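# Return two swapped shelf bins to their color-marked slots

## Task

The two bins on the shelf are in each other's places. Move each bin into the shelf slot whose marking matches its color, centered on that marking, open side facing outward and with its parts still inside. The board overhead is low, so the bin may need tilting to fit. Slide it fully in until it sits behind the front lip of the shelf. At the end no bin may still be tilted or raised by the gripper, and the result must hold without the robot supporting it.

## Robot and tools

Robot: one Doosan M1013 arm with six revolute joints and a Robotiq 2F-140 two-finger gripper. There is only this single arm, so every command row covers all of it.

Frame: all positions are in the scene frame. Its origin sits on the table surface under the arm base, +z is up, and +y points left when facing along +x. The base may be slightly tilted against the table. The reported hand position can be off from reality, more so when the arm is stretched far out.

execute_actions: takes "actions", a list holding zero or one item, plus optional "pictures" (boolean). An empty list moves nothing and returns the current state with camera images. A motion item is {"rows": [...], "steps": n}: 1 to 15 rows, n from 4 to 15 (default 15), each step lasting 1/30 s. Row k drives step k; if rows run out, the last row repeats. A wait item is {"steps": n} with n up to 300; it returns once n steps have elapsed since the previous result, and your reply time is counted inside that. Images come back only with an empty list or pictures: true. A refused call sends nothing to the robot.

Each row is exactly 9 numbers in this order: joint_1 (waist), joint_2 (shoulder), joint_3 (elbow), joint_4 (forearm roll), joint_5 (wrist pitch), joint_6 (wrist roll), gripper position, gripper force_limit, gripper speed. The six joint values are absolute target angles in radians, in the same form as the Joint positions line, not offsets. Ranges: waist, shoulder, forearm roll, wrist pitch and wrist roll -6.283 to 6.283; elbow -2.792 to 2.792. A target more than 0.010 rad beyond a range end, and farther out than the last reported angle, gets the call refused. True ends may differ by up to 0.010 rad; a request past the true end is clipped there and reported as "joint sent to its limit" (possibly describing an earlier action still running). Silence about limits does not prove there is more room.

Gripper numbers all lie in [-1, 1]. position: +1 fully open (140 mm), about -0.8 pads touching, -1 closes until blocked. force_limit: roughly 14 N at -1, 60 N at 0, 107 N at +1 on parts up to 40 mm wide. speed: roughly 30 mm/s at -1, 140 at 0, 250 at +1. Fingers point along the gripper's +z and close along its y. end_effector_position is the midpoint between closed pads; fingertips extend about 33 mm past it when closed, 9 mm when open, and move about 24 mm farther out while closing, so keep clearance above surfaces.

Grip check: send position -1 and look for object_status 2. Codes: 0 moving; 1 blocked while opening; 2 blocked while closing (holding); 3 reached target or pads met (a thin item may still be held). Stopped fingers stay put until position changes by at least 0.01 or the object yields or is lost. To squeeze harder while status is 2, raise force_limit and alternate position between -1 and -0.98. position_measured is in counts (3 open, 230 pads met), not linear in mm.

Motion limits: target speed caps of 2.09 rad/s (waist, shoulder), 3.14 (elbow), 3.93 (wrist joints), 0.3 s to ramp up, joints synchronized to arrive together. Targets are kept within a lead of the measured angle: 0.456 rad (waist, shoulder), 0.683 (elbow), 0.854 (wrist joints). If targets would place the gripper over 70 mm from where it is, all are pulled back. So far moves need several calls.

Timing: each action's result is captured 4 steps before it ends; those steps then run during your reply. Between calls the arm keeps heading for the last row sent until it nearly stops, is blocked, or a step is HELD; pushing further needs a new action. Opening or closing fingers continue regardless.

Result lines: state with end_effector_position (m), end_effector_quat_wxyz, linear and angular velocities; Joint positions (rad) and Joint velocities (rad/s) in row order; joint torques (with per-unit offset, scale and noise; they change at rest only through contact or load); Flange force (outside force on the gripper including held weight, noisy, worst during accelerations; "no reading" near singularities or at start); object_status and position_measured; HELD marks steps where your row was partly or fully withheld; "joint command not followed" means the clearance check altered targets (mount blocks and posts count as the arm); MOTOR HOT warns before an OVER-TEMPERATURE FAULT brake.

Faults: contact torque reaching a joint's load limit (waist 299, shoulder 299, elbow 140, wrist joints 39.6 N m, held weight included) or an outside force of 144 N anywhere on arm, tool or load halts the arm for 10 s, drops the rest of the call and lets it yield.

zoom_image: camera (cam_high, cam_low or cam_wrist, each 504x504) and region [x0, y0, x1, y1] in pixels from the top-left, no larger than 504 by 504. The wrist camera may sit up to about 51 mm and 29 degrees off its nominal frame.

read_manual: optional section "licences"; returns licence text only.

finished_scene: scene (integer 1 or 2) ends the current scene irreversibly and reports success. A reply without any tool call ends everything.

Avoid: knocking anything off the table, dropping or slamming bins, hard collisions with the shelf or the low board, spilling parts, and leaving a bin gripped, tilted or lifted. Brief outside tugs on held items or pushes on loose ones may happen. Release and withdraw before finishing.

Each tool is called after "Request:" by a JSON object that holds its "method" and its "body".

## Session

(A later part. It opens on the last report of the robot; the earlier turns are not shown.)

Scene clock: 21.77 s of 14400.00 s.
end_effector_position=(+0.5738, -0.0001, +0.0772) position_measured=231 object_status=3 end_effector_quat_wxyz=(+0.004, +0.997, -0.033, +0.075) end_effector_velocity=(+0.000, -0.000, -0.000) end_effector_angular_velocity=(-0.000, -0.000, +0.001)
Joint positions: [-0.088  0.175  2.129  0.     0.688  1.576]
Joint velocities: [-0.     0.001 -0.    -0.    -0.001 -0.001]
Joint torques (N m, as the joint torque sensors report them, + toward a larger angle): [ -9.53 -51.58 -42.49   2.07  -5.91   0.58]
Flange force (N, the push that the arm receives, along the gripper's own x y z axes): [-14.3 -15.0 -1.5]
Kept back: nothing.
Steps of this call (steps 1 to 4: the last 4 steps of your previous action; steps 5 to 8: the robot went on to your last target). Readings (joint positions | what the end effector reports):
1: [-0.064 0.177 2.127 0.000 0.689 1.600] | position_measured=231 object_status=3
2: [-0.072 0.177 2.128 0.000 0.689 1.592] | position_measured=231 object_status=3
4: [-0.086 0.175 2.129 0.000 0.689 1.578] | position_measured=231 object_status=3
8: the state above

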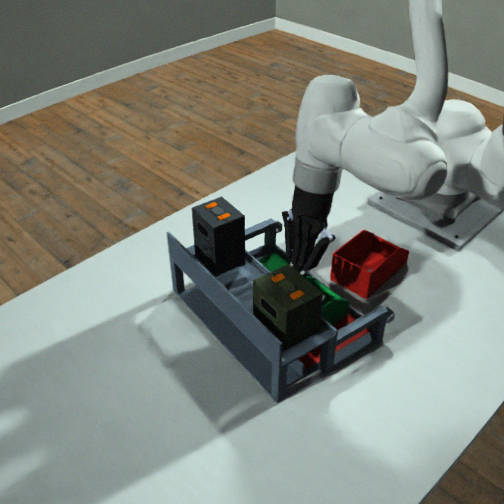

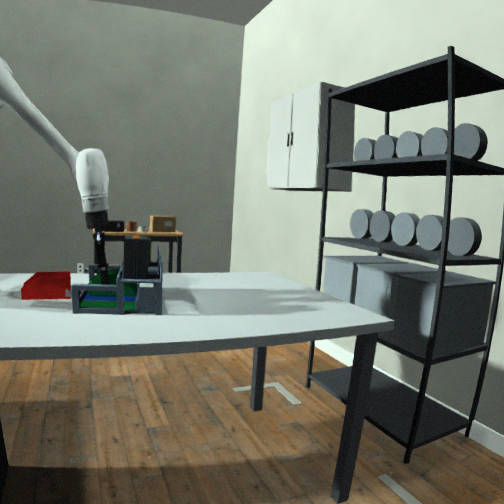

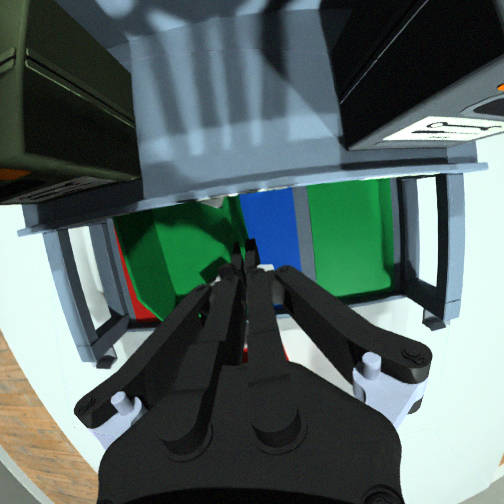

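Request:
{"method": "execute_actions", "body": {"actions": [{"rows":[[-0.088,0.175,2.131,0,0.688,1.576,-0.2,0.5,0]],"steps":8}]}}

Request:
{"method": "execute_actions", "body": {"actions": [{"rows":[[-0.088,0.112,2.082,0,0.798,1.576,-0.2,0.5,0]],"steps":10}]}}

Request:
{"method": "execute_actions", "body": {"actions": [{"rows":[[0.084,0.134,2.0571,0,0.8,1.769,-0.2,0.5,0]]}], "pictures": true}}

Request:
{"method": "zoom_image", "body": {"camera": "cam_wrist", "region": [120, 130, 480, 340]}}

Scene clock: 22.07 s of 14400.00 s.
end_effector_position=(+0.5729, -0.0001, +0.0764) position_measured=212 object_status=0 end_effector_quat_wxyz=(+0.004, +0.997, -0.033, +0.075) end_effector_velocity=(-0.003, +0.000, -0.002) end_effector_angular_velocity=(-0.000, +0.004, +0.001)
Joint positions: [-0.088  0.175  2.131  0.     0.687  1.576]
Joint velocities: [ 0.    -0.001  0.005 -0.    -0.    -0.   ]
Joint torques (N m, as the joint torque sensors report them, + toward a larger angle): [ -3.03 -47.85 -30.08   2.54  -0.2    0.14]
Flange force (N, the push that the arm receives, along the gripper's own x y z axes): [1.1 -4.9 -3.4]
Steps of this call (steps 1 to 5: the robot went on to your last target; steps 6 to 9: the first 4 steps of this action). Readings (joint positions | what the end effector reports):
6: [-0.088 0.175 2.129 0.000 0.688 1.576] | position_measured=231 object_status=0
7: [-0.088 0.175 2.130 0.000 0.688 1.576] | position_measured=231 object_status=0
9: the state above

Scene clock: 22.40 s of 14400.00 s.
end_effector_position=(+0.5742, -0.0000, +0.1283) position_measured=154 object_status=0 end_effector_quat_wxyz=(+0.004, +0.997, -0.033, +0.076) end_effector_velocity=(-0.003, +0.001, +0.168) end_effector_angular_velocity=(-0.001, -0.015, +0.001)
Joint positions: [-0.088  0.115  2.084  0.     0.792  1.576]
Joint velocities: [-0.    -0.194 -0.146 -0.     0.324 -0.001]
Joint torques (N m, as the joint torque sensors report them, + toward a larger angle): [-7.46  4.83 -9.32  0.55  0.09 -0.25]
Flange force (N, the push that the arm receives, along the gripper's own x y z axes): [1.3 -4.4 -2.7]
Steps of this call (steps 1 to 4: the last 4 steps of your previous action; steps 5 to 10: the first 6 steps of this action). Readings (joint positions | what the end effector reports):
5: [-0.088 0.175 2.131 0.000 0.688 1.576] | position_measured=175 object_status=0
6: [-0.088 0.171 2.129 0.000 0.695 1.576] | position_measured=167 object_status=0
8: [-0.088 0.143 2.107 0.000 0.745 1.576] | position_measured=155 object_status=0
10: the state above

Scene clock: 22.90 s of 14400.00 s.
end_effector_position=(+0.5799, +0.0999, +0.1300) position_measured=154 object_status=3 end_effector_quat_wxyz=(-0.010, +0.996, -0.043, +0.075) end_effector_velocity=(+0.000, +0.014, +0.000) end_effector_angular_velocity=(+0.004, +0.000, -0.004)
Joint positions: [0.084 0.134 2.057 0.    0.8   1.768]
Joint velocities: [ 0.024  0.004 -0.005 -0.     0.001  0.028]
Joint torques (N m, as the joint torque sensors report them, + toward a larger angle): [-16.73 -44.92 -30.11   2.77   0.34  -0.07]
Flange force (N, the push that the arm receives, along the gripper's own x y z axes): [6.3 -5.0 -1.8]
Steps of this call (steps 1 to 4: the last 4 steps of your previous action; steps 5 to 15: the first 11 steps of this action). Readings (joint positions | what the end effector reports):
5: [-0.088 0.112 2.082 0.000 0.798 1.576] | position_measured=154 object_status=3
6: [-0.084 0.113 2.082 0.000 0.798 1.579] | position_measured=154 object_status=3
8: [-0.055 0.118 2.077 0.000 0.798 1.613] | position_measured=154 object_status=3
12: [0.054 0.131 2.062 0.000 0.800 1.735] | position_measured=154 object_status=3
15: the state above

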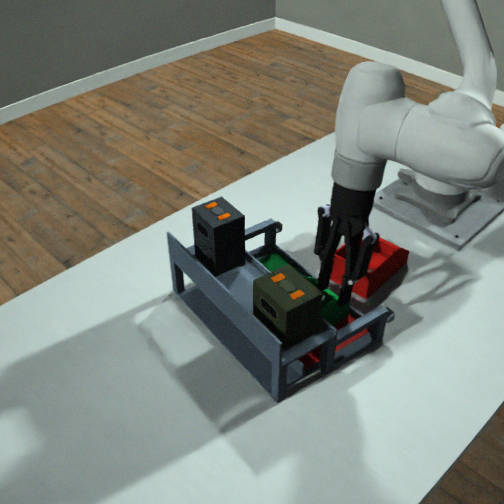

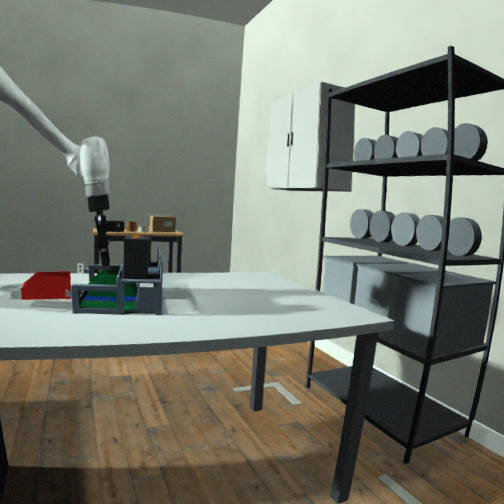

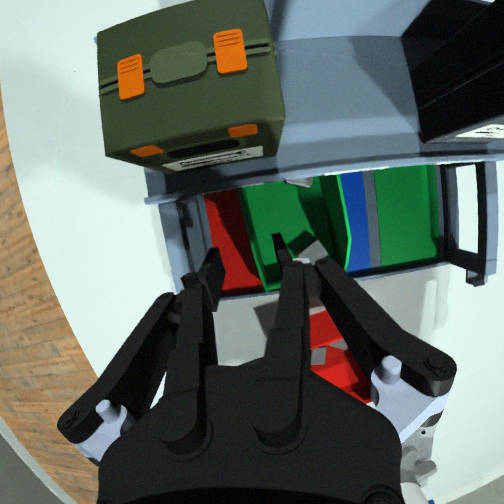

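Region (120, 130, 480, 340) of cam_wrist's 504x504 image, scaled by 1.400, with more detail than that image has; it fills the top 294 rows of this view, and the rest is white.

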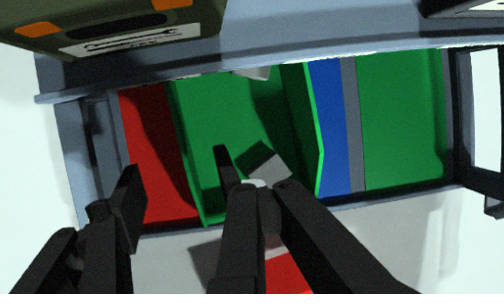

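Request:
{"method": "execute_actions", "body": {"actions": [{"rows":[[0.084,0.198,2.1047,0,0.689,1.769,-0.2,0.5,-0.3]],"steps":12}]}}

Request:
{"method": "execute_actions", "body": {"actions": [{"rows":[[0.084,0.198,2.1047,0,0.689,1.769,-0.55,0.5,-0.3]]}], "pictures": true}}

Request:
{"method": "zoom_image", "body": {"camera": "cam_wrist", "region": [120, 130, 480, 340]}}

Scene clock: 23.30 s of 14400.00 s.
end_effector_position=(+0.5798, +0.0997, +0.0745) position_measured=154 object_status=3 end_effector_quat_wxyz=(-0.010, +0.996, -0.043, +0.074) end_effector_velocity=(+0.003, +0.000, +0.001) end_effector_angular_velocity=(+0.001, -0.009, +0.000)
Joint positions: [ 0.084  0.198  2.105 -0.     0.689  1.769]
Joint velocities: [ 0.    -0.    -0.001 -0.    -0.008 -0.   ]
Joint torques (N m, as the joint torque sensors report them, + toward a larger angle): [ -3.74 -46.97 -25.79   2.01   0.51  -0.13]
Flange force (N, the push that the arm receives, along the gripper's own x y z axes): [1.3 -6.7 -7.3]
Steps of this call (steps 1 to 4: the last 4 steps of your previous action; steps 5 to 12: the first 8 steps of this action). Readings (joint positions | what the end effector reports):
5: [0.084 0.134 2.057 0.000 0.800 1.769] | position_measured=154 object_status=3
6: [0.084 0.138 2.060 0.000 0.793 1.769] | position_measured=154 object_status=3
8: [0.084 0.166 2.083 0.000 0.743 1.769] | position_measured=154 object_status=3
12: the state above

Scene clock: 23.80 s of 14400.00 s.
end_effector_position=(+0.5800, +0.0997, +0.0748) position_measured=199 object_status=0 end_effector_quat_wxyz=(-0.010, +0.996, -0.043, +0.075) end_effector_velocity=(+0.000, +0.000, +0.000) end_effector_angular_velocity=(-0.000, -0.000, +0.000)
Joint positions: [ 0.084  0.198  2.105 -0.     0.689  1.769]
Joint velocities: [ 0.    -0.001 -0.    -0.     0.001 -0.   ]
Joint torques (N m, as the joint torque sensors report them, + toward a larger angle): [ -1.74 -50.33 -29.17   3.17   0.28   0.1 ]
Flange force (N, the push that the arm receives, along the gripper's own x y z axes): [1.5 -3.1 -2.0]
Steps of this call (steps 1 to 4: the last 4 steps of your previous action; steps 5 to 15: the first 11 steps of this action). Readings (joint positions | what the end effector reports):
5: [0.084 0.198 2.105 -0.000 0.689 1.769] | position_measured=154 object_status=0
6: [0.084 0.198 2.105 -0.000 0.689 1.769] | position_measured=157 object_status=0
8: [0.084 0.198 2.105 -0.000 0.689 1.769] | position_measured=168 object_status=0
12: [0.084 0.198 2.105 -0.000 0.689 1.769] | position_measured=191 object_status=0
15: the state above

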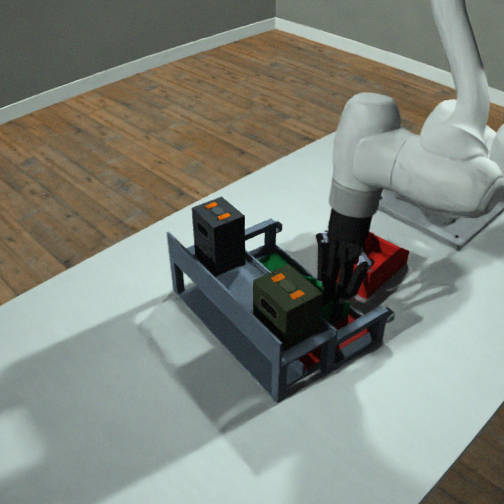

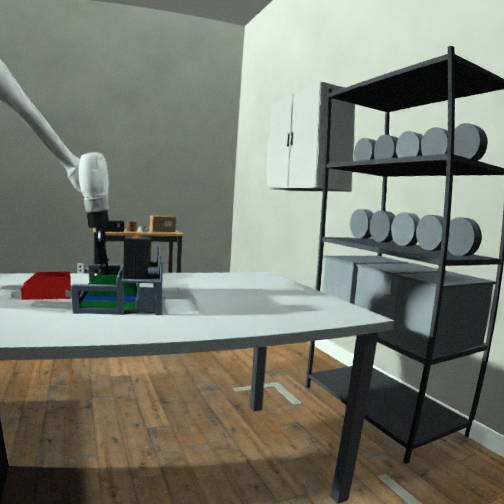

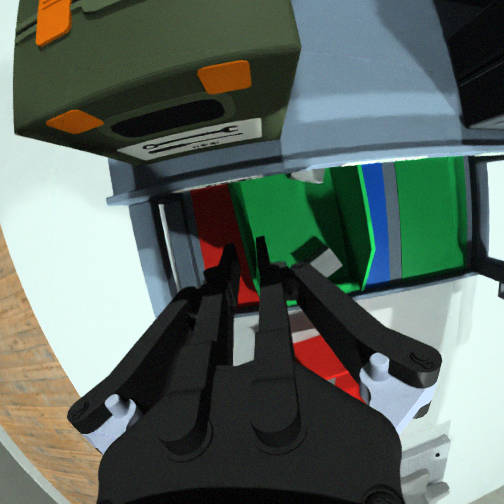

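Region (120, 130, 480, 340) of cam_wrist's 504x504 image, scaled by 1.400, with more detail than that image has; it fills the top 294 rows of this view, and the rest is white.

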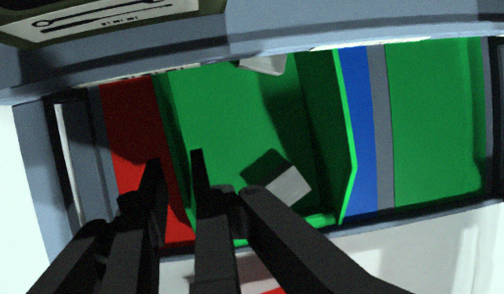

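Request:
{"method": "execute_actions", "body": {"actions": [{"rows":[[0.084,0.198,2.1047,0,0.689,1.769,-1,0.5,-0.3]]}]}}

Request:
{"method": "execute_actions", "body": {"actions": [{"rows":[[0.074,0.193,2.107,0,0.691,1.759,-1,0.5,-0.3],[0.064,0.191,2.11,0,0.691,1.749,-1,0.5,-0.3],[0.054,0.189,2.112,0,0.69,1.739,-1,0.5,-0.3],[0.044,0.187,2.115,0,0.69,1.729,-1,0.5,-0.3],[0.034,0.185,2.117,0,0.689,1.719,-1,0.5,-0.3],[0.024,0.183,2.12,0,0.689,1.709,-1,0.5,-0.3],[0.014,0.181,2.122,0,0.688,1.699,-1,0.5,-0.3],[0.004,0.18,2.124,0,0.688,1.689,-1,0.5,-0.3],[-0.006,0.178,2.126,0,0.687,1.679,-1,0.5,-0.3],[-0.016,0.177,2.128,0,0.687,1.669,-1,0.5,-0.3],[-0.026,0.175,2.13,0,0.686,1.659,-1,0.5,-0.3],[-0.036,0.174,2.132,0,0.686,1.649,-1,0.5,-0.3],[-0.045,0.173,2.133,0,0.685,1.64,-1,0.5,-0.3],[-0.053,0.172,2.1347,0,0.685,1.632,-1,0.5,-0.3]]}]}}

Request:
{"method": "execute_actions", "body": {"actions": [{"rows":[[-0.063,0.171,2.136,0,0.685,1.622,-1,0.5,-0.3],[-0.073,0.17,2.137,0,0.685,1.612,-1,0.5,-0.3],[-0.083,0.17,2.138,0,0.684,1.602,-1,0.5,-0.3],[-0.093,0.169,2.139,0,0.684,1.592,-1,0.5,-0.3],[-0.103,0.169,2.139,0,0.684,1.582,-1,0.5,-0.3],[-0.113,0.168,2.14,0,0.684,1.572,-1,0.5,-0.3],[-0.123,0.168,2.14,0,0.684,1.562,-1,0.5,-0.3],[-0.133,0.167,2.141,0,0.683,1.552,-1,0.5,-0.3],[-0.143,0.167,2.141,0,0.683,1.542,-1,0.5,-0.3],[-0.153,0.167,2.142,0,0.683,1.532,-1,0.5,-0.3],[-0.163,0.167,2.142,0,0.683,1.522,-1,0.5,-0.3],[-0.173,0.167,2.142,0,0.683,1.512,-1,0.5,-0.3],[-0.18,0.1665,2.142,0,0.683,1.505,-1,0.5,-0.3],[-0.186,0.1665,2.142,0,0.683,1.499,-1,0.5,-0.3]]}]}}

Request:
{"method": "execute_actions", "body": {"actions": [{"steps":10}], "pictures": true}}

Request:
{"method": "zoom_image", "body": {"camera": "cam_wrist", "region": [100, 130, 460, 360]}}

Scene clock: 24.60 s of 14400.00 s.
end_effector_position=(+0.5800, +0.0997, +0.0749) position_measured=231 object_status=0 end_effector_quat_wxyz=(-0.010, +0.996, -0.043, +0.075) end_effector_velocity=(+0.000, -0.000, +0.000) end_effector_angular_velocity=(+0.000, -0.001, -0.000)
Joint positions: [0.084 0.198 2.105 0.    0.689 1.769]
Joint velocities: [-0.    -0.001 -0.     0.    -0.     0.   ]
Joint torques (N m, as the joint torque sensors report them, + toward a larger angle): [ -3.28 -34.33 -19.54   3.6   -0.84   0.08]
Flange force (N, the push that the arm receives, along the gripper's own x y z axes): [1.0 -5.9 -32.1]
Steps of this call (steps 1 to 4: the last 4 steps of your previous action; steps 5 to 13: the robot went on to your last target; steps 14 to 24: the first 11 steps of this action). Readings (joint positions | what the end effector reports):
14: [0.084 0.198 2.105 -0.000 0.689 1.769] | position_measured=199 object_status=0
15: [0.084 0.198 2.105 -0.000 0.689 1.769] | position_measured=201 object_status=0
17: [0.084 0.198 2.105 0.000 0.689 1.769] | position_measured=213 object_status=0
21: [0.084 0.198 2.105 0.000 0.689 1.769] | position_measured=231 object_status=0
24: the state above

Scene clock: 25.10 s of 14400.00 s.
end_effector_position=(+0.5740, +0.0473, +0.0765) position_measured=231 object_status=3 end_effector_quat_wxyz=(-0.003, +0.996, -0.043, +0.075) end_effector_velocity=(-0.017, -0.171, -0.000) end_effector_angular_velocity=(-0.044, -0.002, -0.004)
Joint positions: [-0.005  0.178  2.126  0.     0.687  1.68 ]
Joint velocities: [-0.296 -0.044  0.057 -0.    -0.014 -0.295]
Joint torques (N m, as the joint torque sensors report them, + toward a larger angle): [ -0.4  -48.9  -31.23   2.35   0.09   0.31]
Flange force (N, the push that the arm receives, along the gripper's own x y z axes): [0.1 1.0 1.3]
Steps of this call (steps 1 to 4: the last 4 steps of your previous action; steps 5 to 15: the first 11 steps of this action). Readings (joint positions | what the end effector reports):
5: [0.084 0.198 2.105 0.000 0.689 1.769] | position_measured=231 object_status=3
6: [0.081 0.196 2.105 0.000 0.689 1.766] | position_measured=231 object_status=3
8: [0.064 0.191 2.110 0.000 0.690 1.749] | position_measured=231 object_status=3
12: [0.025 0.183 2.120 0.000 0.689 1.710] | position_measured=231 object_status=3
15: the state above

Scene clock: 25.60 s of 14400.00 s.
end_effector_position=(+0.5668, -0.0305, +0.0764) position_measured=231 object_status=3 end_effector_quat_wxyz=(+0.007, +0.996, -0.043, +0.075) end_effector_velocity=(-0.015, -0.167, -0.003) end_effector_angular_velocity=(-0.044, +0.005, -0.004)
Joint positions: [-0.142  0.167  2.141  0.     0.683  1.543]
Joint velocities: [-0.296 -0.004  0.014 -0.    -0.01  -0.295]
Joint torques (N m, as the joint torque sensors report them, + toward a larger angle): [ -2.01 -51.15 -40.71   1.26  -4.94  -1.32]
Flange force (N, the push that the arm receives, along the gripper's own x y z axes): [-10.2 -4.8 1.6]
Steps of this call (steps 1 to 4: the last 4 steps of your previous action; steps 5 to 15: the first 11 steps of this action). Readings (joint positions | what the end effector reports):
5: [-0.051 0.172 2.134 0.000 0.685 1.634] | position_measured=231 object_status=3
6: [-0.057 0.172 2.135 0.000 0.685 1.628] | position_measured=231 object_status=3
8: [-0.073 0.170 2.137 0.000 0.685 1.612] | position_measured=231 object_status=3
12: [-0.112 0.168 2.140 0.000 0.684 1.573] | position_measured=231 object_status=3
15: the state above

Scene clock: 25.93 s of 14400.00 s.
end_effector_position=(+0.5644, -0.0552, +0.0764) position_measured=231 object_status=3 end_effector_quat_wxyz=(+0.010, +0.996, -0.043, +0.075) end_effector_velocity=(+0.000, +0.000, +0.000) end_effector_angular_velocity=(+0.000, -0.000, -0.000)
Joint positions: [-0.186  0.166  2.142  0.     0.683  1.499]
Joint velocities: [-0. -0. -0.  0. -0. -0.]
Joint torques (N m, as the joint torque sensors report them, + toward a larger angle): [ -0.55 -49.32 -38.57   1.54  -4.01  -0.92]
Flange force (N, the push that the arm receives, along the gripper's own x y z axes): [-9.8 -2.0 -1.8]
Kept back: nothing.
Steps of this call (steps 1 to 4: the last 4 steps of your previous action; steps 5 to 10: the robot went on to your last target). Readings (joint positions | what the end effector reports):
1: [-0.152 0.167 2.142 0.000 0.683 1.533] | position_measured=231 object_status=3
2: [-0.162 0.167 2.142 0.000 0.683 1.523] | position_measured=231 object_status=3
4: [-0.180 0.167 2.142 0.000 0.683 1.505] | position_measured=231 object_status=3
8: [-0.186 0.166 2.142 0.000 0.683 1.499] | position_measured=231 object_status=3
10: the state above

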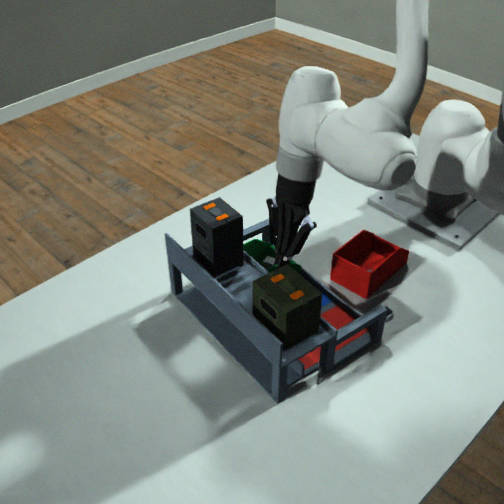

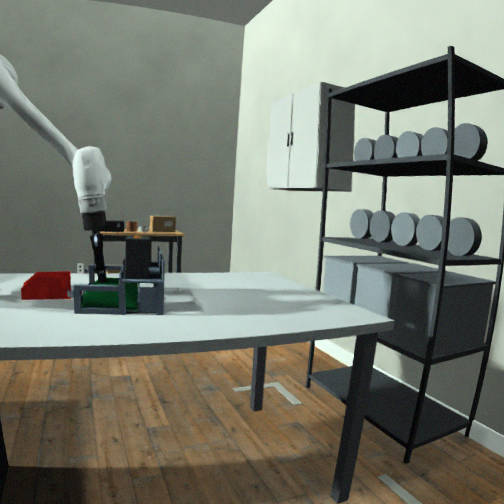

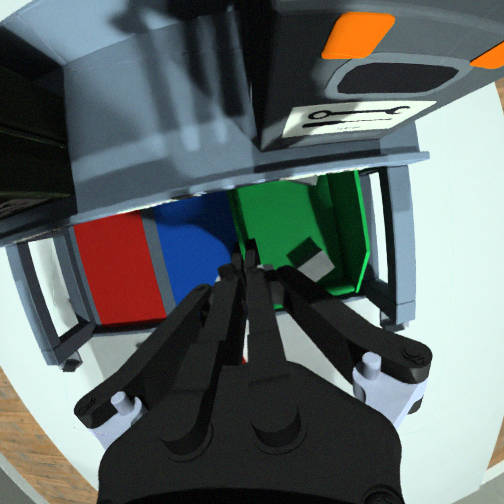

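Region (100, 130, 460, 360) of cam_wrist's 504x504 image, scaled by 1.400, with more detail than that image has; it fills the top 322 rows of this view, and the rest is white.

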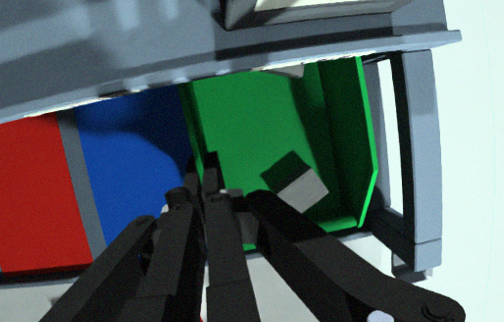

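Request:
{"method": "execute_actions", "body": {"actions": [{"rows":[[-0.194,0.1665,2.142,0,0.683,1.488,-1,0.5,-0.3],[-0.202,0.1665,2.142,0,0.683,1.477,-1,0.5,-0.3],[-0.21,0.1665,2.142,0,0.683,1.466,-1,0.5,-0.3],[-0.216,0.1665,2.142,0,0.683,1.455,-1,0.5,-0.3]],"steps":10}]}}

Request:
{"method": "execute_actions", "body": {"actions": [{"rows":[[-0.216,0.1685,2.142,0,0.681,1.455,-0.2,0.5,0]],"steps":10}]}}

Request:
{"method": "execute_actions", "body": {"actions": [{"rows":[[-0.216,0.083,2.073,0,0.836,1.455,-0.2,0.5,0]]}], "pictures": true}}

Request:
{"method": "zoom_image", "body": {"camera": "cam_wrist", "region": [40, 150, 400, 350]}}

Scene clock: 27.47 s of 14400.00 s.
end_effector_position=(+0.5626, -0.0713, +0.0765) position_measured=231 object_status=3 end_effector_quat_wxyz=(+0.013, +0.996, -0.037, +0.075) end_effector_velocity=(-0.006, -0.045, +0.000) end_effector_angular_velocity=(-0.018, +0.004, +0.041)
Joint positions: [-0.215  0.166  2.142 -0.     0.683  1.457]
Joint velocities: [-0.079  0.     0.    -0.    -0.    -0.122]
Joint torques (N m, as the joint torque sensors report them, + toward a larger angle): [ 10.97 -52.91 -39.17   1.87  -4.18  -0.74]
Flange force (N, the push that the arm receives, along the gripper's own x y z axes): [-12.6 1.0 -1.6]
Steps of this call (steps 1 to 30: the robot went on to your last target; steps 31 to 40: nothing new was sent; steps 41 to 46: the first 6 steps of this action). Readings (joint positions | what the end effector reports):
41: [-0.186 0.166 2.142 0.000 0.683 1.499] | position_measured=231 object_status=3
42: [-0.189 0.166 2.142 0.000 0.683 1.494] | position_measured=231 object_status=3
44: [-0.203 0.166 2.142 0.000 0.683 1.476] | position_measured=231 object_status=3
46: the state above

Scene clock: 27.80 s of 14400.00 s.
end_effector_position=(+0.5632, -0.0723, +0.0757) position_measured=197 object_status=0 end_effector_quat_wxyz=(+0.013, +0.996, -0.036, +0.075) end_effector_velocity=(-0.000, +0.000, -0.001) end_effector_angular_velocity=(+0.000, +0.002, +0.000)
Joint positions: [-0.216  0.168  2.142 -0.     0.681  1.455]
Joint velocities: [ 0.     0.002 -0.    -0.     0.    -0.   ]
Joint torques (N m, as the joint torque sensors report them, + toward a larger angle): [ -3.78 -47.19 -28.99   2.79   0.24   0.29]
Flange force (N, the push that the arm receives, along the gripper's own x y z axes): [3.2 -5.8 -1.6]
Steps of this call (steps 1 to 4: the last 4 steps of your previous action; steps 5 to 10: the first 6 steps of this action). Readings (joint positions | what the end effector reports):
5: [-0.216 0.166 2.142 -0.000 0.683 1.455] | position_measured=231 object_status=0
6: [-0.216 0.167 2.142 -0.000 0.682 1.455] | position_measured=231 object_status=0
8: [-0.216 0.168 2.142 -0.000 0.681 1.455] | position_measured=212 object_status=0
10: the state above

Scene clock: 28.30 s of 14400.00 s.
end_effector_position=(+0.5632, -0.0721, +0.1501) position_measured=154 object_status=3 end_effector_quat_wxyz=(+0.013, +0.996, -0.036, +0.074) end_effector_velocity=(-0.000, +0.000, -0.000) end_effector_angular_velocity=(+0.000, +0.001, -0.000)
Joint positions: [-0.216  0.083  2.073 -0.     0.836  1.455]
Joint velocities: [-0.     0.001  0.     0.     0.    -0.   ]
Joint torques (N m, as the joint torque sensors report them, + toward a larger angle): [ -1.78 -42.37 -32.96   3.3    0.74  -0.08]
Flange force (N, the push that the arm receives, along the gripper's own x y z axes): [0.9 -3.9 -4.8]
Steps of this call (steps 1 to 4: the last 4 steps of your previous action; steps 5 to 15: the first 11 steps of this action). Readings (joint positions | what the end effector reports):
5: [-0.216 0.168 2.142 -0.000 0.681 1.455] | position_measured=159 object_status=0
6: [-0.216 0.165 2.140 -0.000 0.688 1.455] | position_measured=155 object_status=0
8: [-0.216 0.136 2.115 -0.000 0.742 1.455] | position_measured=154 object_status=0
12: [-0.216 0.083 2.073 -0.000 0.835 1.455] | position_measured=154 object_status=3
15: the state above

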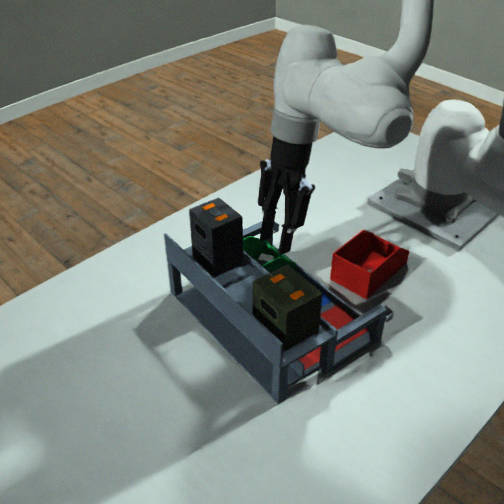

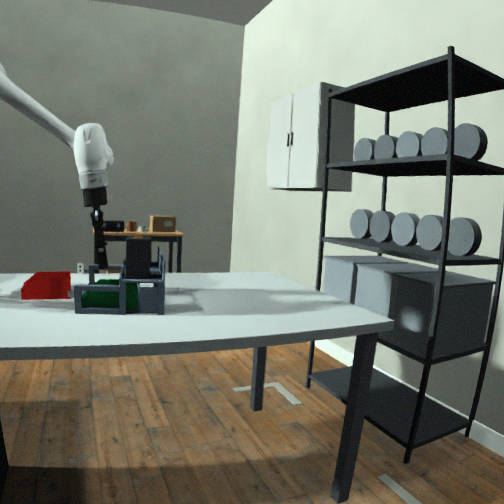

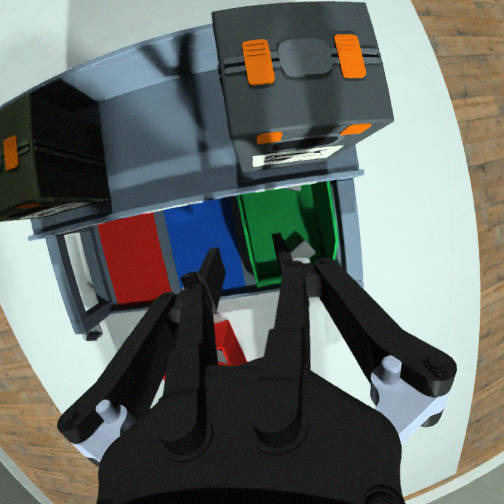

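Region (40, 150, 400, 350) of cam_wrist's 504x504 image, scaled by 1.400, with more detail than that image has.

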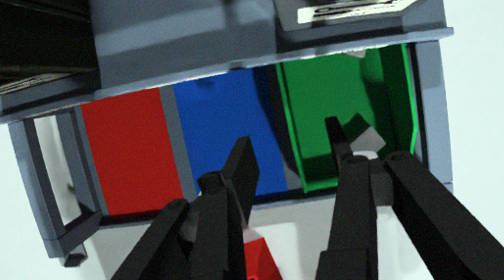

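Request:
{"method": "execute_actions", "body": {"actions": [{"rows":[[-0.145,-0.244,2.4076,0,0.828,1.404,-0.2,0.5,0]]}]}}

Request:
{"method": "execute_actions", "body": {"actions": [{"steps":12}], "pictures": true}}

Scene clock: 28.83 s of 14400.00 s.
end_effector_position=(+0.4300, -0.0258, +0.1437) position_measured=154 object_status=3 end_effector_quat_wxyz=(+0.013, +0.997, +0.005, +0.074) end_effector_velocity=(-0.474, +0.141, -0.073) end_effector_angular_velocity=(-0.020, -0.003, +0.291)
Joint positions: [-0.168 -0.137  2.298  0.     0.831  1.421]
Joint velocities: [ 0.17  -0.783  0.797 -0.    -0.02  -0.122]
Joint torques (N m, as the joint torque sensors report them, + toward a larger angle): [ -2.92 -21.38 -30.61   2.85   0.28   0.28]
Flange force (N, the push that the arm receives, along the gripper's own x y z axes): [6.7 -4.5 -0.7]
Steps of this call (steps 1 to 4: the last 4 steps of your previous action; step 5: the robot went on to your last target; steps 6 to 16: the first 11 steps of this action). Readings (joint positions | what the end effector reports):
6: [-0.216 0.083 2.073 -0.000 0.836 1.455] | position_measured=154 object_status=3
7: [-0.215 0.080 2.076 -0.000 0.836 1.455] | position_measured=154 object_status=3
9: [-0.209 0.050 2.107 -0.000 0.835 1.450] | position_measured=154 object_status=3
13: [-0.186 -0.057 2.217 0.000 0.833 1.433] | position_measured=154 object_status=3
16: the state above

Scene clock: 29.23 s of 14400.00 s.
end_effector_position=(+0.3650, -0.0081, +0.1299) position_measured=154 object_status=3 end_effector_quat_wxyz=(+0.012, +0.997, +0.025, +0.075) end_effector_velocity=(-0.001, +0.000, -0.000) end_effector_angular_velocity=(+0.000, +0.001, -0.000)
Joint positions: [-0.145 -0.244  2.408  0.     0.828  1.404]
Joint velocities: [-0.     0.     0.001 -0.    -0.     0.   ]
Joint torques (N m, as the joint torque sensors report them, + toward a larger angle): [ -1.57 -10.56 -33.06   3.1    0.15   0.32]
Flange force (N, the push that the arm receives, along the gripper's own x y z axes): [4.8 -3.0 0.6]
Kept back: nothing.
Steps of this call (steps 1 to 4: the last 4 steps of your previous action; steps 5 to 12: the robot went on to your last target). Readings (joint positions | what the end effector reports):
1: [-0.163 -0.163 2.325 0.000 0.830 1.417] | position_measured=154 object_status=3
2: [-0.157 -0.189 2.352 0.000 0.829 1.413] | position_measured=154 object_status=3
4: [-0.148 -0.230 2.394 0.000 0.828 1.406] | position_measured=154 object_status=3
8: [-0.145 -0.244 2.407 0.000 0.828 1.404] | position_measured=154 object_status=3
12: the state above

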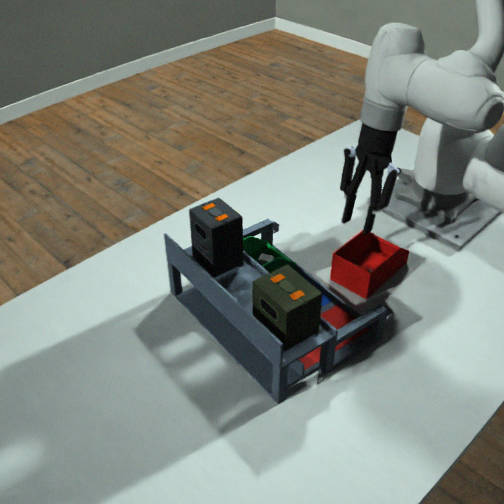

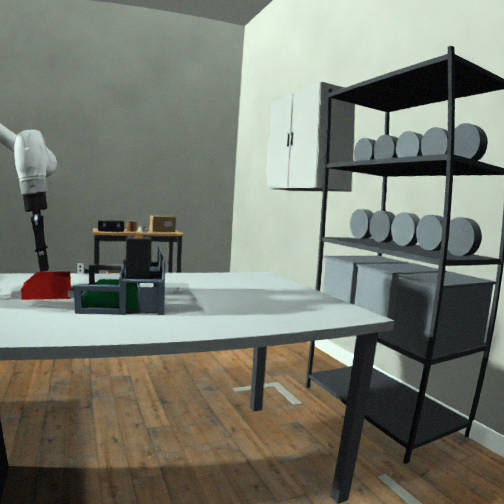

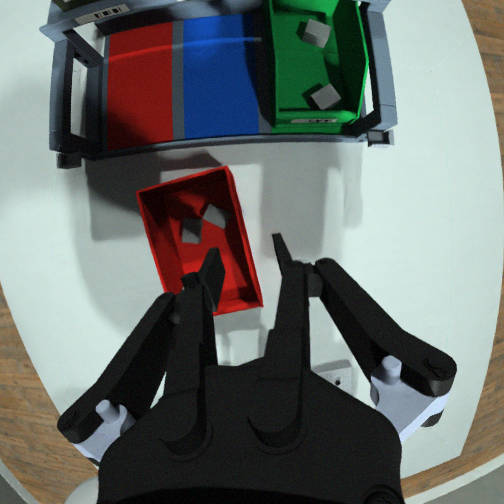

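Request:
{"method": "zoom_image", "body": {"camera": "cam_wrist", "region": [40, 0, 410, 180]}}

Request:
{"method": "execute_actions", "body": {"actions": [{"rows":[[-0.145,-0.15,2.4774,0,0.664,1.404,-0.2,0.5,-0.3]]}]}}

Request:
{"method": "execute_actions", "body": {"actions": [{"rows":[[-0.145,-0.15,2.4774,0,0.664,1.404,-1,0.5,-0.3]]}]}}

Request:
{"method": "execute_actions", "body": {"actions": [{"steps":12}], "pictures": true}}

Region (40, 0, 410, 180) of cam_wrist's 504x504 image, scaled by 1.362, with more detail than that image has; it fills the top 245 rows of this view, and the rest is white.

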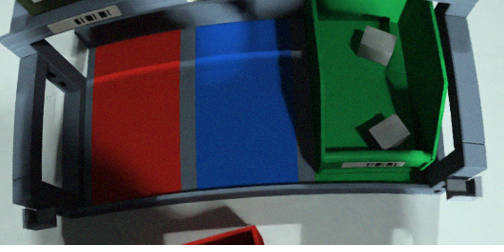

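Scene clock: 29.73 s of 14400.00 s.
end_effector_position=(+0.3651, -0.0083, +0.0700) position_measured=154 object_status=3 end_effector_quat_wxyz=(+0.012, +0.997, +0.025, +0.075) end_effector_velocity=(-0.001, +0.000, -0.001) end_effector_angular_velocity=(+0.000, +0.001, -0.000)
Joint positions: [-0.145 -0.15   2.477  0.     0.664  1.404]
Joint velocities: [-0.    -0.     0.001  0.     0.     0.   ]
Joint torques (N m, as the joint torque sensors report them, + toward a larger angle): [ -3.71 -14.31 -28.89   2.15   0.3    0.15]
Flange force (N, the push that the arm receives, along the gripper's own x y z axes): [2.9 -10.0 0.0]
Steps of this call (steps 1 to 4: the robot went on to your last target; steps 5 to 15: the first 11 steps of this action). Readings (joint positions | what the end effector reports):
5: [-0.145 -0.244 2.408 0.000 0.828 1.404] | position_measured=154 object_status=3
6: [-0.145 -0.241 2.410 0.000 0.821 1.404] | position_measured=154 object_status=3
8: [-0.145 -0.211 2.432 0.000 0.769 1.404] | position_measured=154 object_status=3
12: [-0.145 -0.150 2.477 0.000 0.665 1.404] | position_measured=154 object_status=3
15: the state above

Scene clock: 30.23 s of 14400.00 s.
end_effector_position=(+0.3651, -0.0083, +0.0699) position_measured=209 object_status=0 end_effector_quat_wxyz=(+0.012, +0.997, +0.025, +0.075) end_effector_velocity=(+0.000, -0.000, +0.000) end_effector_angular_velocity=(-0.000, -0.000, -0.000)
Joint positions: [-0.145 -0.15   2.477  0.     0.664  1.404]
Joint velocities: [-0.  0. -0. -0.  0. -0.]
Joint torques (N m, as the joint torque sensors report them, + toward a larger angle): [ -3.29 -16.26 -28.2    2.53   0.33  -0.39]
Flange force (N, the push that the arm receives, along the gripper's own x y z axes): [8.0 -10.6 2.5]
Steps of this call (steps 1 to 4: the last 4 steps of your previous action; steps 5 to 15: the first 11 steps of this action). Readings (joint positions | what the end effector reports):
5: [-0.145 -0.150 2.477 0.000 0.664 1.404] | position_measured=154 object_status=0
6: [-0.145 -0.150 2.477 0.000 0.664 1.404] | position_measured=157 object_status=0
8: [-0.145 -0.150 2.477 0.000 0.664 1.404] | position_measured=168 object_status=0
12: [-0.145 -0.150 2.477 0.000 0.664 1.404] | position_measured=191 object_status=0
15: the state above

Scene clock: 30.63 s of 14400.00 s.
end_effector_position=(+0.3651, -0.0083, +0.0700) position_measured=231 object_status=3 end_effector_quat_wxyz=(+0.012, +0.997, +0.025, +0.075) end_effector_velocity=(+0.001, -0.000, +0.001) end_effector_angular_velocity=(-0.000, -0.001, -0.000)
Joint positions: [-0.145 -0.15   2.477  0.     0.664  1.404]
Joint velocities: [-0.    -0.    -0.001 -0.     0.     0.   ]
Joint torques (N m, as the joint torque sensors report them, + toward a larger angle): [  1.08  -3.95 -20.35   2.16  -1.24   0.17]
Flange force (N, the push that the arm receives, along the gripper's own x y z axes): [-2.1 5.6 -34.4]
Kept back: nothing.
Steps of this call (steps 1 to 4: the last 4 steps of your previous action; steps 5 to 12: the robot went on to your last target). Readings (joint positions | what the end effector reports):
1: [-0.145 -0.150 2.477 0.000 0.664 1.404] | position_measured=214 object_status=0
2: [-0.145 -0.150 2.477 0.000 0.664 1.404] | position_measured=220 object_status=0
4: [-0.145 -0.150 2.477 0.000 0.664 1.404] | position_measured=231 object_status=0
8: [-0.145 -0.150 2.477 0.000 0.664 1.404] | position_measured=231 object_status=0
12: the state above

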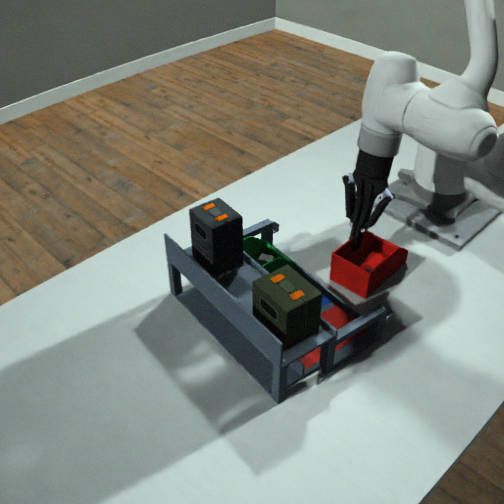

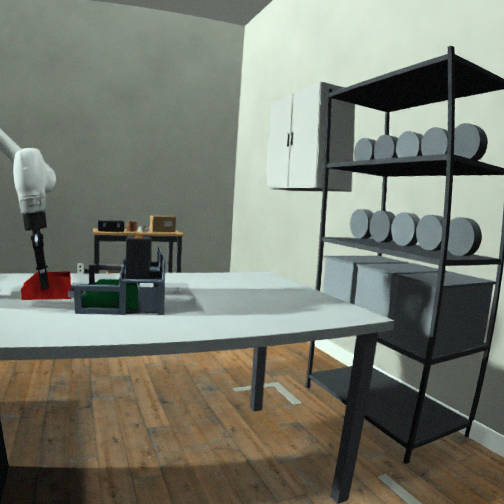

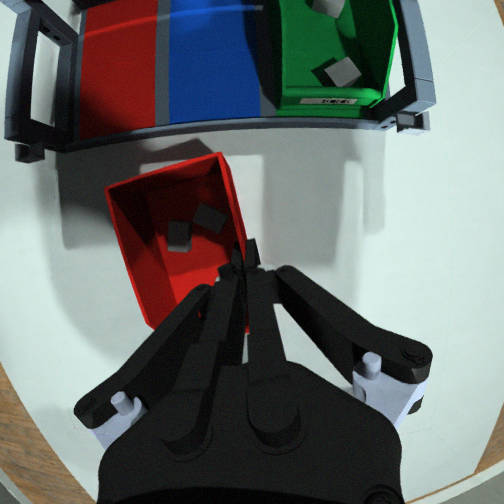

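Request:
{"method": "execute_actions", "body": {"actions": [{"rows":[[-0.145,-0.18,2.454,0,0.718,1.404,-1,0.5,-0.3],[-0.145,-0.18,2.454,0,0.718,1.404,-1,0.5,-0.3],[-0.145,-0.21,2.431,0,0.773,1.404,-1,0.5,-0.3],[-0.145,-0.21,2.431,0,0.773,1.404,-1,0.5,-0.3],[-0.145,-0.244,2.4076,0,0.828,1.404,-1,0.5,-0.3],[-0.145,-0.244,2.4076,0,0.828,1.404,-1,0.5,-0.3],[-0.1,-0.244,2.4076,0,0.828,1.48,-1,0.5,-0.3],[-0.1,-0.244,2.4076,0,0.828,1.48,-1,0.5,-0.3],[-0.05,-0.244,2.4076,0,0.828,1.58,-1,0.5,-0.3],[-0.05,-0.244,2.4076,0,0.828,1.58,-1,0.5,-0.3],[0.004,-0.244,2.4076,0,0.828,1.684,-1,0.5,-0.3]]}]}}

Request:
{"method": "execute_actions", "body": {"actions": [{"rows":[[0.004,-0.19,2.358,0,0.843,1.684,-1,0.5,-0.3],[0.004,-0.19,2.358,0,0.843,1.684,-1,0.5,-0.3],[0.004,-0.136,2.309,0,0.859,1.684,-1,0.5,-0.3],[0.004,-0.136,2.309,0,0.859,1.684,-1,0.5,-0.3],[0.004,-0.082,2.26,0,0.874,1.684,-1,0.5,-0.3],[0.004,-0.082,2.26,0,0.874,1.684,-1,0.5,-0.3],[0.004,-0.028,2.21,0,0.889,1.684,-1,0.5,-0.3],[0.004,-0.028,2.21,0,0.889,1.684,-1,0.5,-0.3],[0.004,0.026,2.161,0,0.905,1.684,-1,0.5,-0.3],[0.004,0.026,2.161,0,0.905,1.684,-1,0.5,-0.3],[0.004,0.08,2.1115,0,0.92,1.684,-1,0.5,-0.3]]}]}}

Request:
{"method": "execute_actions", "body": {"actions": [{"rows":[[0.004,0.08,2.1115,0,0.92,1.684,-1,0.5,-0.3],[0.004,0.08,2.1115,0,0.92,1.684,-1,0.5,-0.3],[0.004,0.08,2.1115,0,0.92,1.684,-1,0.5,-0.3],[0.004,0.092,2.121,0,0.898,1.684,-1,0.5,-0.3],[0.004,0.092,2.121,0,0.898,1.684,-1,0.5,-0.3],[0.004,0.104,2.131,0,0.877,1.684,-1,0.5,-0.3],[0.004,0.104,2.131,0,0.877,1.684,-1,0.5,-0.3],[0.004,0.116,2.141,0,0.855,1.684,-1,0.5,-0.3]]}]}}

Request:
{"method": "execute_actions", "body": {"actions": [{"steps":8}], "pictures": true}}

Request:
{"method": "zoom_image", "body": {"camera": "cam_low", "region": [50, 230, 170, 320]}}

Scene clock: 31.40 s of 14400.00 s.
end_effector_position=(+0.3648, +0.0111, +0.1297) position_measured=231 object_status=3 end_effector_quat_wxyz=(+0.007, +0.997, +0.004, +0.075) end_effector_velocity=(-0.009, +0.259, -0.001) end_effector_angular_velocity=(+0.203, -0.013, -0.637)
Joint positions: [-0.092 -0.244  2.408 -0.     0.828  1.498]
Joint velocities: [ 0.71  -0.001 -0.    -0.001  0.004  1.363]
Joint torques (N m, as the joint torque sensors report them, + toward a larger angle): [  2.37 -11.28 -32.48   3.8   -0.56   0.25]
Flange force (N, the push that the arm receives, along the gripper's own x y z axes): [0.6 -5.3 -4.4]
Steps of this call (steps 1 to 12: the robot went on to your last target; steps 13 to 23: the first 11 steps of this action). Readings (joint positions | what the end effector reports):
13: [-0.145 -0.150 2.477 0.000 0.664 1.404] | position_measured=231 object_status=3
14: [-0.145 -0.153 2.475 0.000 0.671 1.404] | position_measured=231 object_status=3
16: [-0.145 -0.179 2.454 -0.000 0.718 1.404] | position_measured=231 object_status=3
20: [-0.142 -0.239 2.411 -0.000 0.819 1.408] | position_measured=231 object_status=3
23: the state above

Scene clock: 31.90 s of 14400.00 s.
end_effector_position=(+0.4660, +0.0495, +0.1362) position_measured=231 object_status=3 end_effector_quat_wxyz=(-0.001, +0.999, -0.041, +0.034) end_effector_velocity=(+0.361, +0.011, -0.031) end_effector_angular_velocity=(-0.009, +0.296, -0.002)
Joint positions: [ 0.004 -0.02   2.203  0.     0.892  1.684]
Joint velocities: [-0.001  0.781 -0.706  0.     0.221 -0.   ]
Joint torques (N m, as the joint torque sensors report them, + toward a larger angle): [  4.06 -44.32 -28.59   2.11   0.31  -0.41]
Flange force (N, the push that the arm receives, along the gripper's own x y z axes): [7.4 0.4 4.8]
Steps of this call (steps 1 to 4: the last 4 steps of your previous action; steps 5 to 15: the first 11 steps of this action). Readings (joint positions | what the end effector reports):
5: [0.003 -0.244 2.408 -0.000 0.828 1.681] | position_measured=231 object_status=3
6: [0.004 -0.241 2.404 -0.000 0.829 1.683] | position_measured=231 object_status=3
8: [0.004 -0.211 2.377 -0.000 0.837 1.684] | position_measured=231 object_status=3
12: [0.004 -0.102 2.278 0.000 0.868 1.684] | position_measured=231 object_status=3
15: the state above

Scene clock: 32.40 s of 14400.00 s.
end_effector_position=(+0.5124, +0.0508, +0.0987) position_measured=231 object_status=3 end_effector_quat_wxyz=(+0.001, +0.999, -0.041, +0.015) end_effector_velocity=(+0.009, +0.000, -0.011) end_effector_angular_velocity=(+0.000, -0.017, +0.000)
Joint positions: [0.004 0.116 2.141 0.    0.856 1.684]
Joint velocities: [ 0.     0.018  0.005 -0.    -0.041  0.   ]
Joint torques (N m, as the joint torque sensors report them, + toward a larger angle): [ -0.16 -66.33 -43.8    4.18   0.16   0.49]
Flange force (N, the push that the arm receives, along the gripper's own x y z axes): [-2.3 -3.6 -1.8]
Steps of this call (steps 1 to 4: the last 4 steps of your previous action; steps 5 to 15: the first 11 steps of this action). Readings (joint positions | what the end effector reports):
5: [0.004 0.079 2.113 0.000 0.919 1.684] | position_measured=231 object_status=3
6: [0.004 0.080 2.112 0.000 0.920 1.684] | position_measured=231 object_status=3
8: [0.004 0.080 2.112 0.000 0.920 1.684] | position_measured=231 object_status=3
12: [0.004 0.102 2.129 0.000 0.881 1.684] | position_measured=231 object_status=3
15: the state above

Scene clock: 32.67 s of 14400.00 s.
end_effector_position=(+0.5127, +0.0508, +0.0986) position_measured=231 object_status=3 end_effector_quat_wxyz=(+0.001, +0.999, -0.041, +0.015) end_effector_velocity=(+0.000, +0.000, +0.000) end_effector_angular_velocity=(+0.000, +0.000, -0.001)
Joint positions: [0.004 0.116 2.141 0.    0.855 1.684]
Joint velocities: [-0.     0.    -0.     0.     0.     0.001]
Joint torques (N m, as the joint torque sensors report them, + toward a larger angle): [ -2.86 -42.76 -32.51   2.93   0.77   0.12]
Flange force (N, the push that the arm receives, along the gripper's own x y z axes): [-3.2 -4.5 0.4]
Kept back: nothing.
Steps of this call (steps 1 to 4: the last 4 steps of your previous action; steps 5 to 8: the robot went on to your last target). Readings (joint positions | what the end effector reports):
1: [0.004 0.116 2.141 0.000 0.855 1.684] | position_measured=231 object_status=3
2: [0.004 0.116 2.141 0.000 0.855 1.684] | position_measured=231 object_status=3
4: [0.004 0.116 2.141 0.000 0.855 1.684] | position_measured=231 object_status=3
8: the state above

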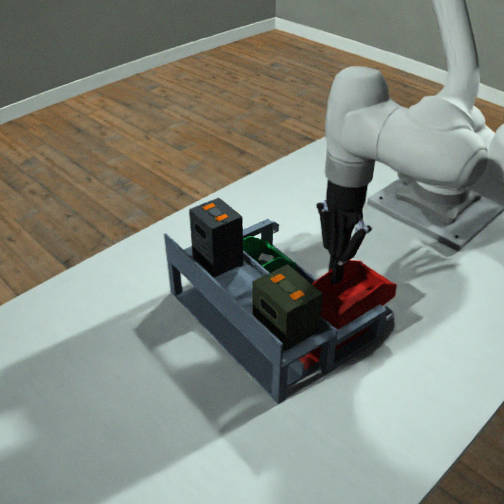

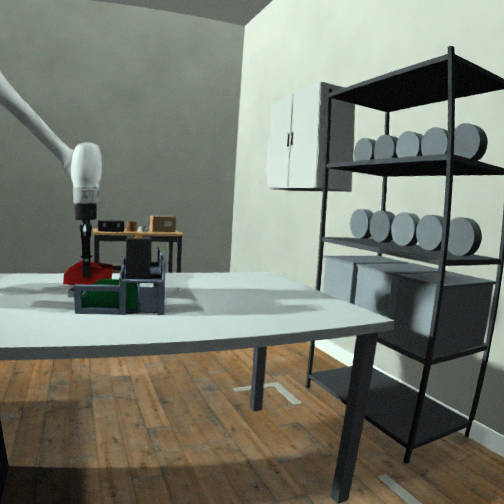

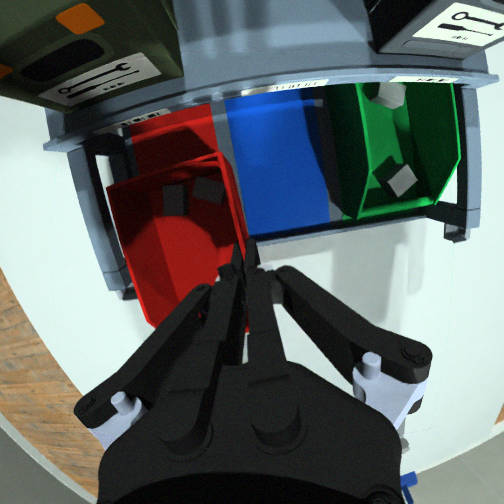

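Region (50, 230, 170, 320) of cam_low's 504x504 image, scaled by 4.200, with more detail than that image has; it fills the top 378 rows of this view, and the rest is white.

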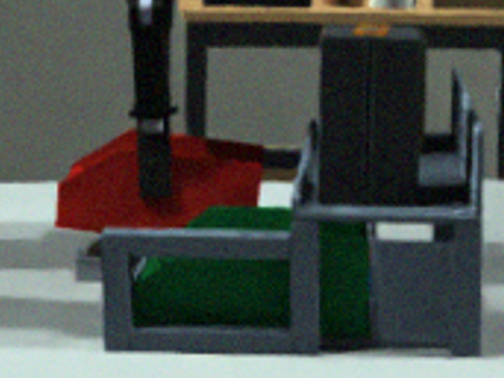

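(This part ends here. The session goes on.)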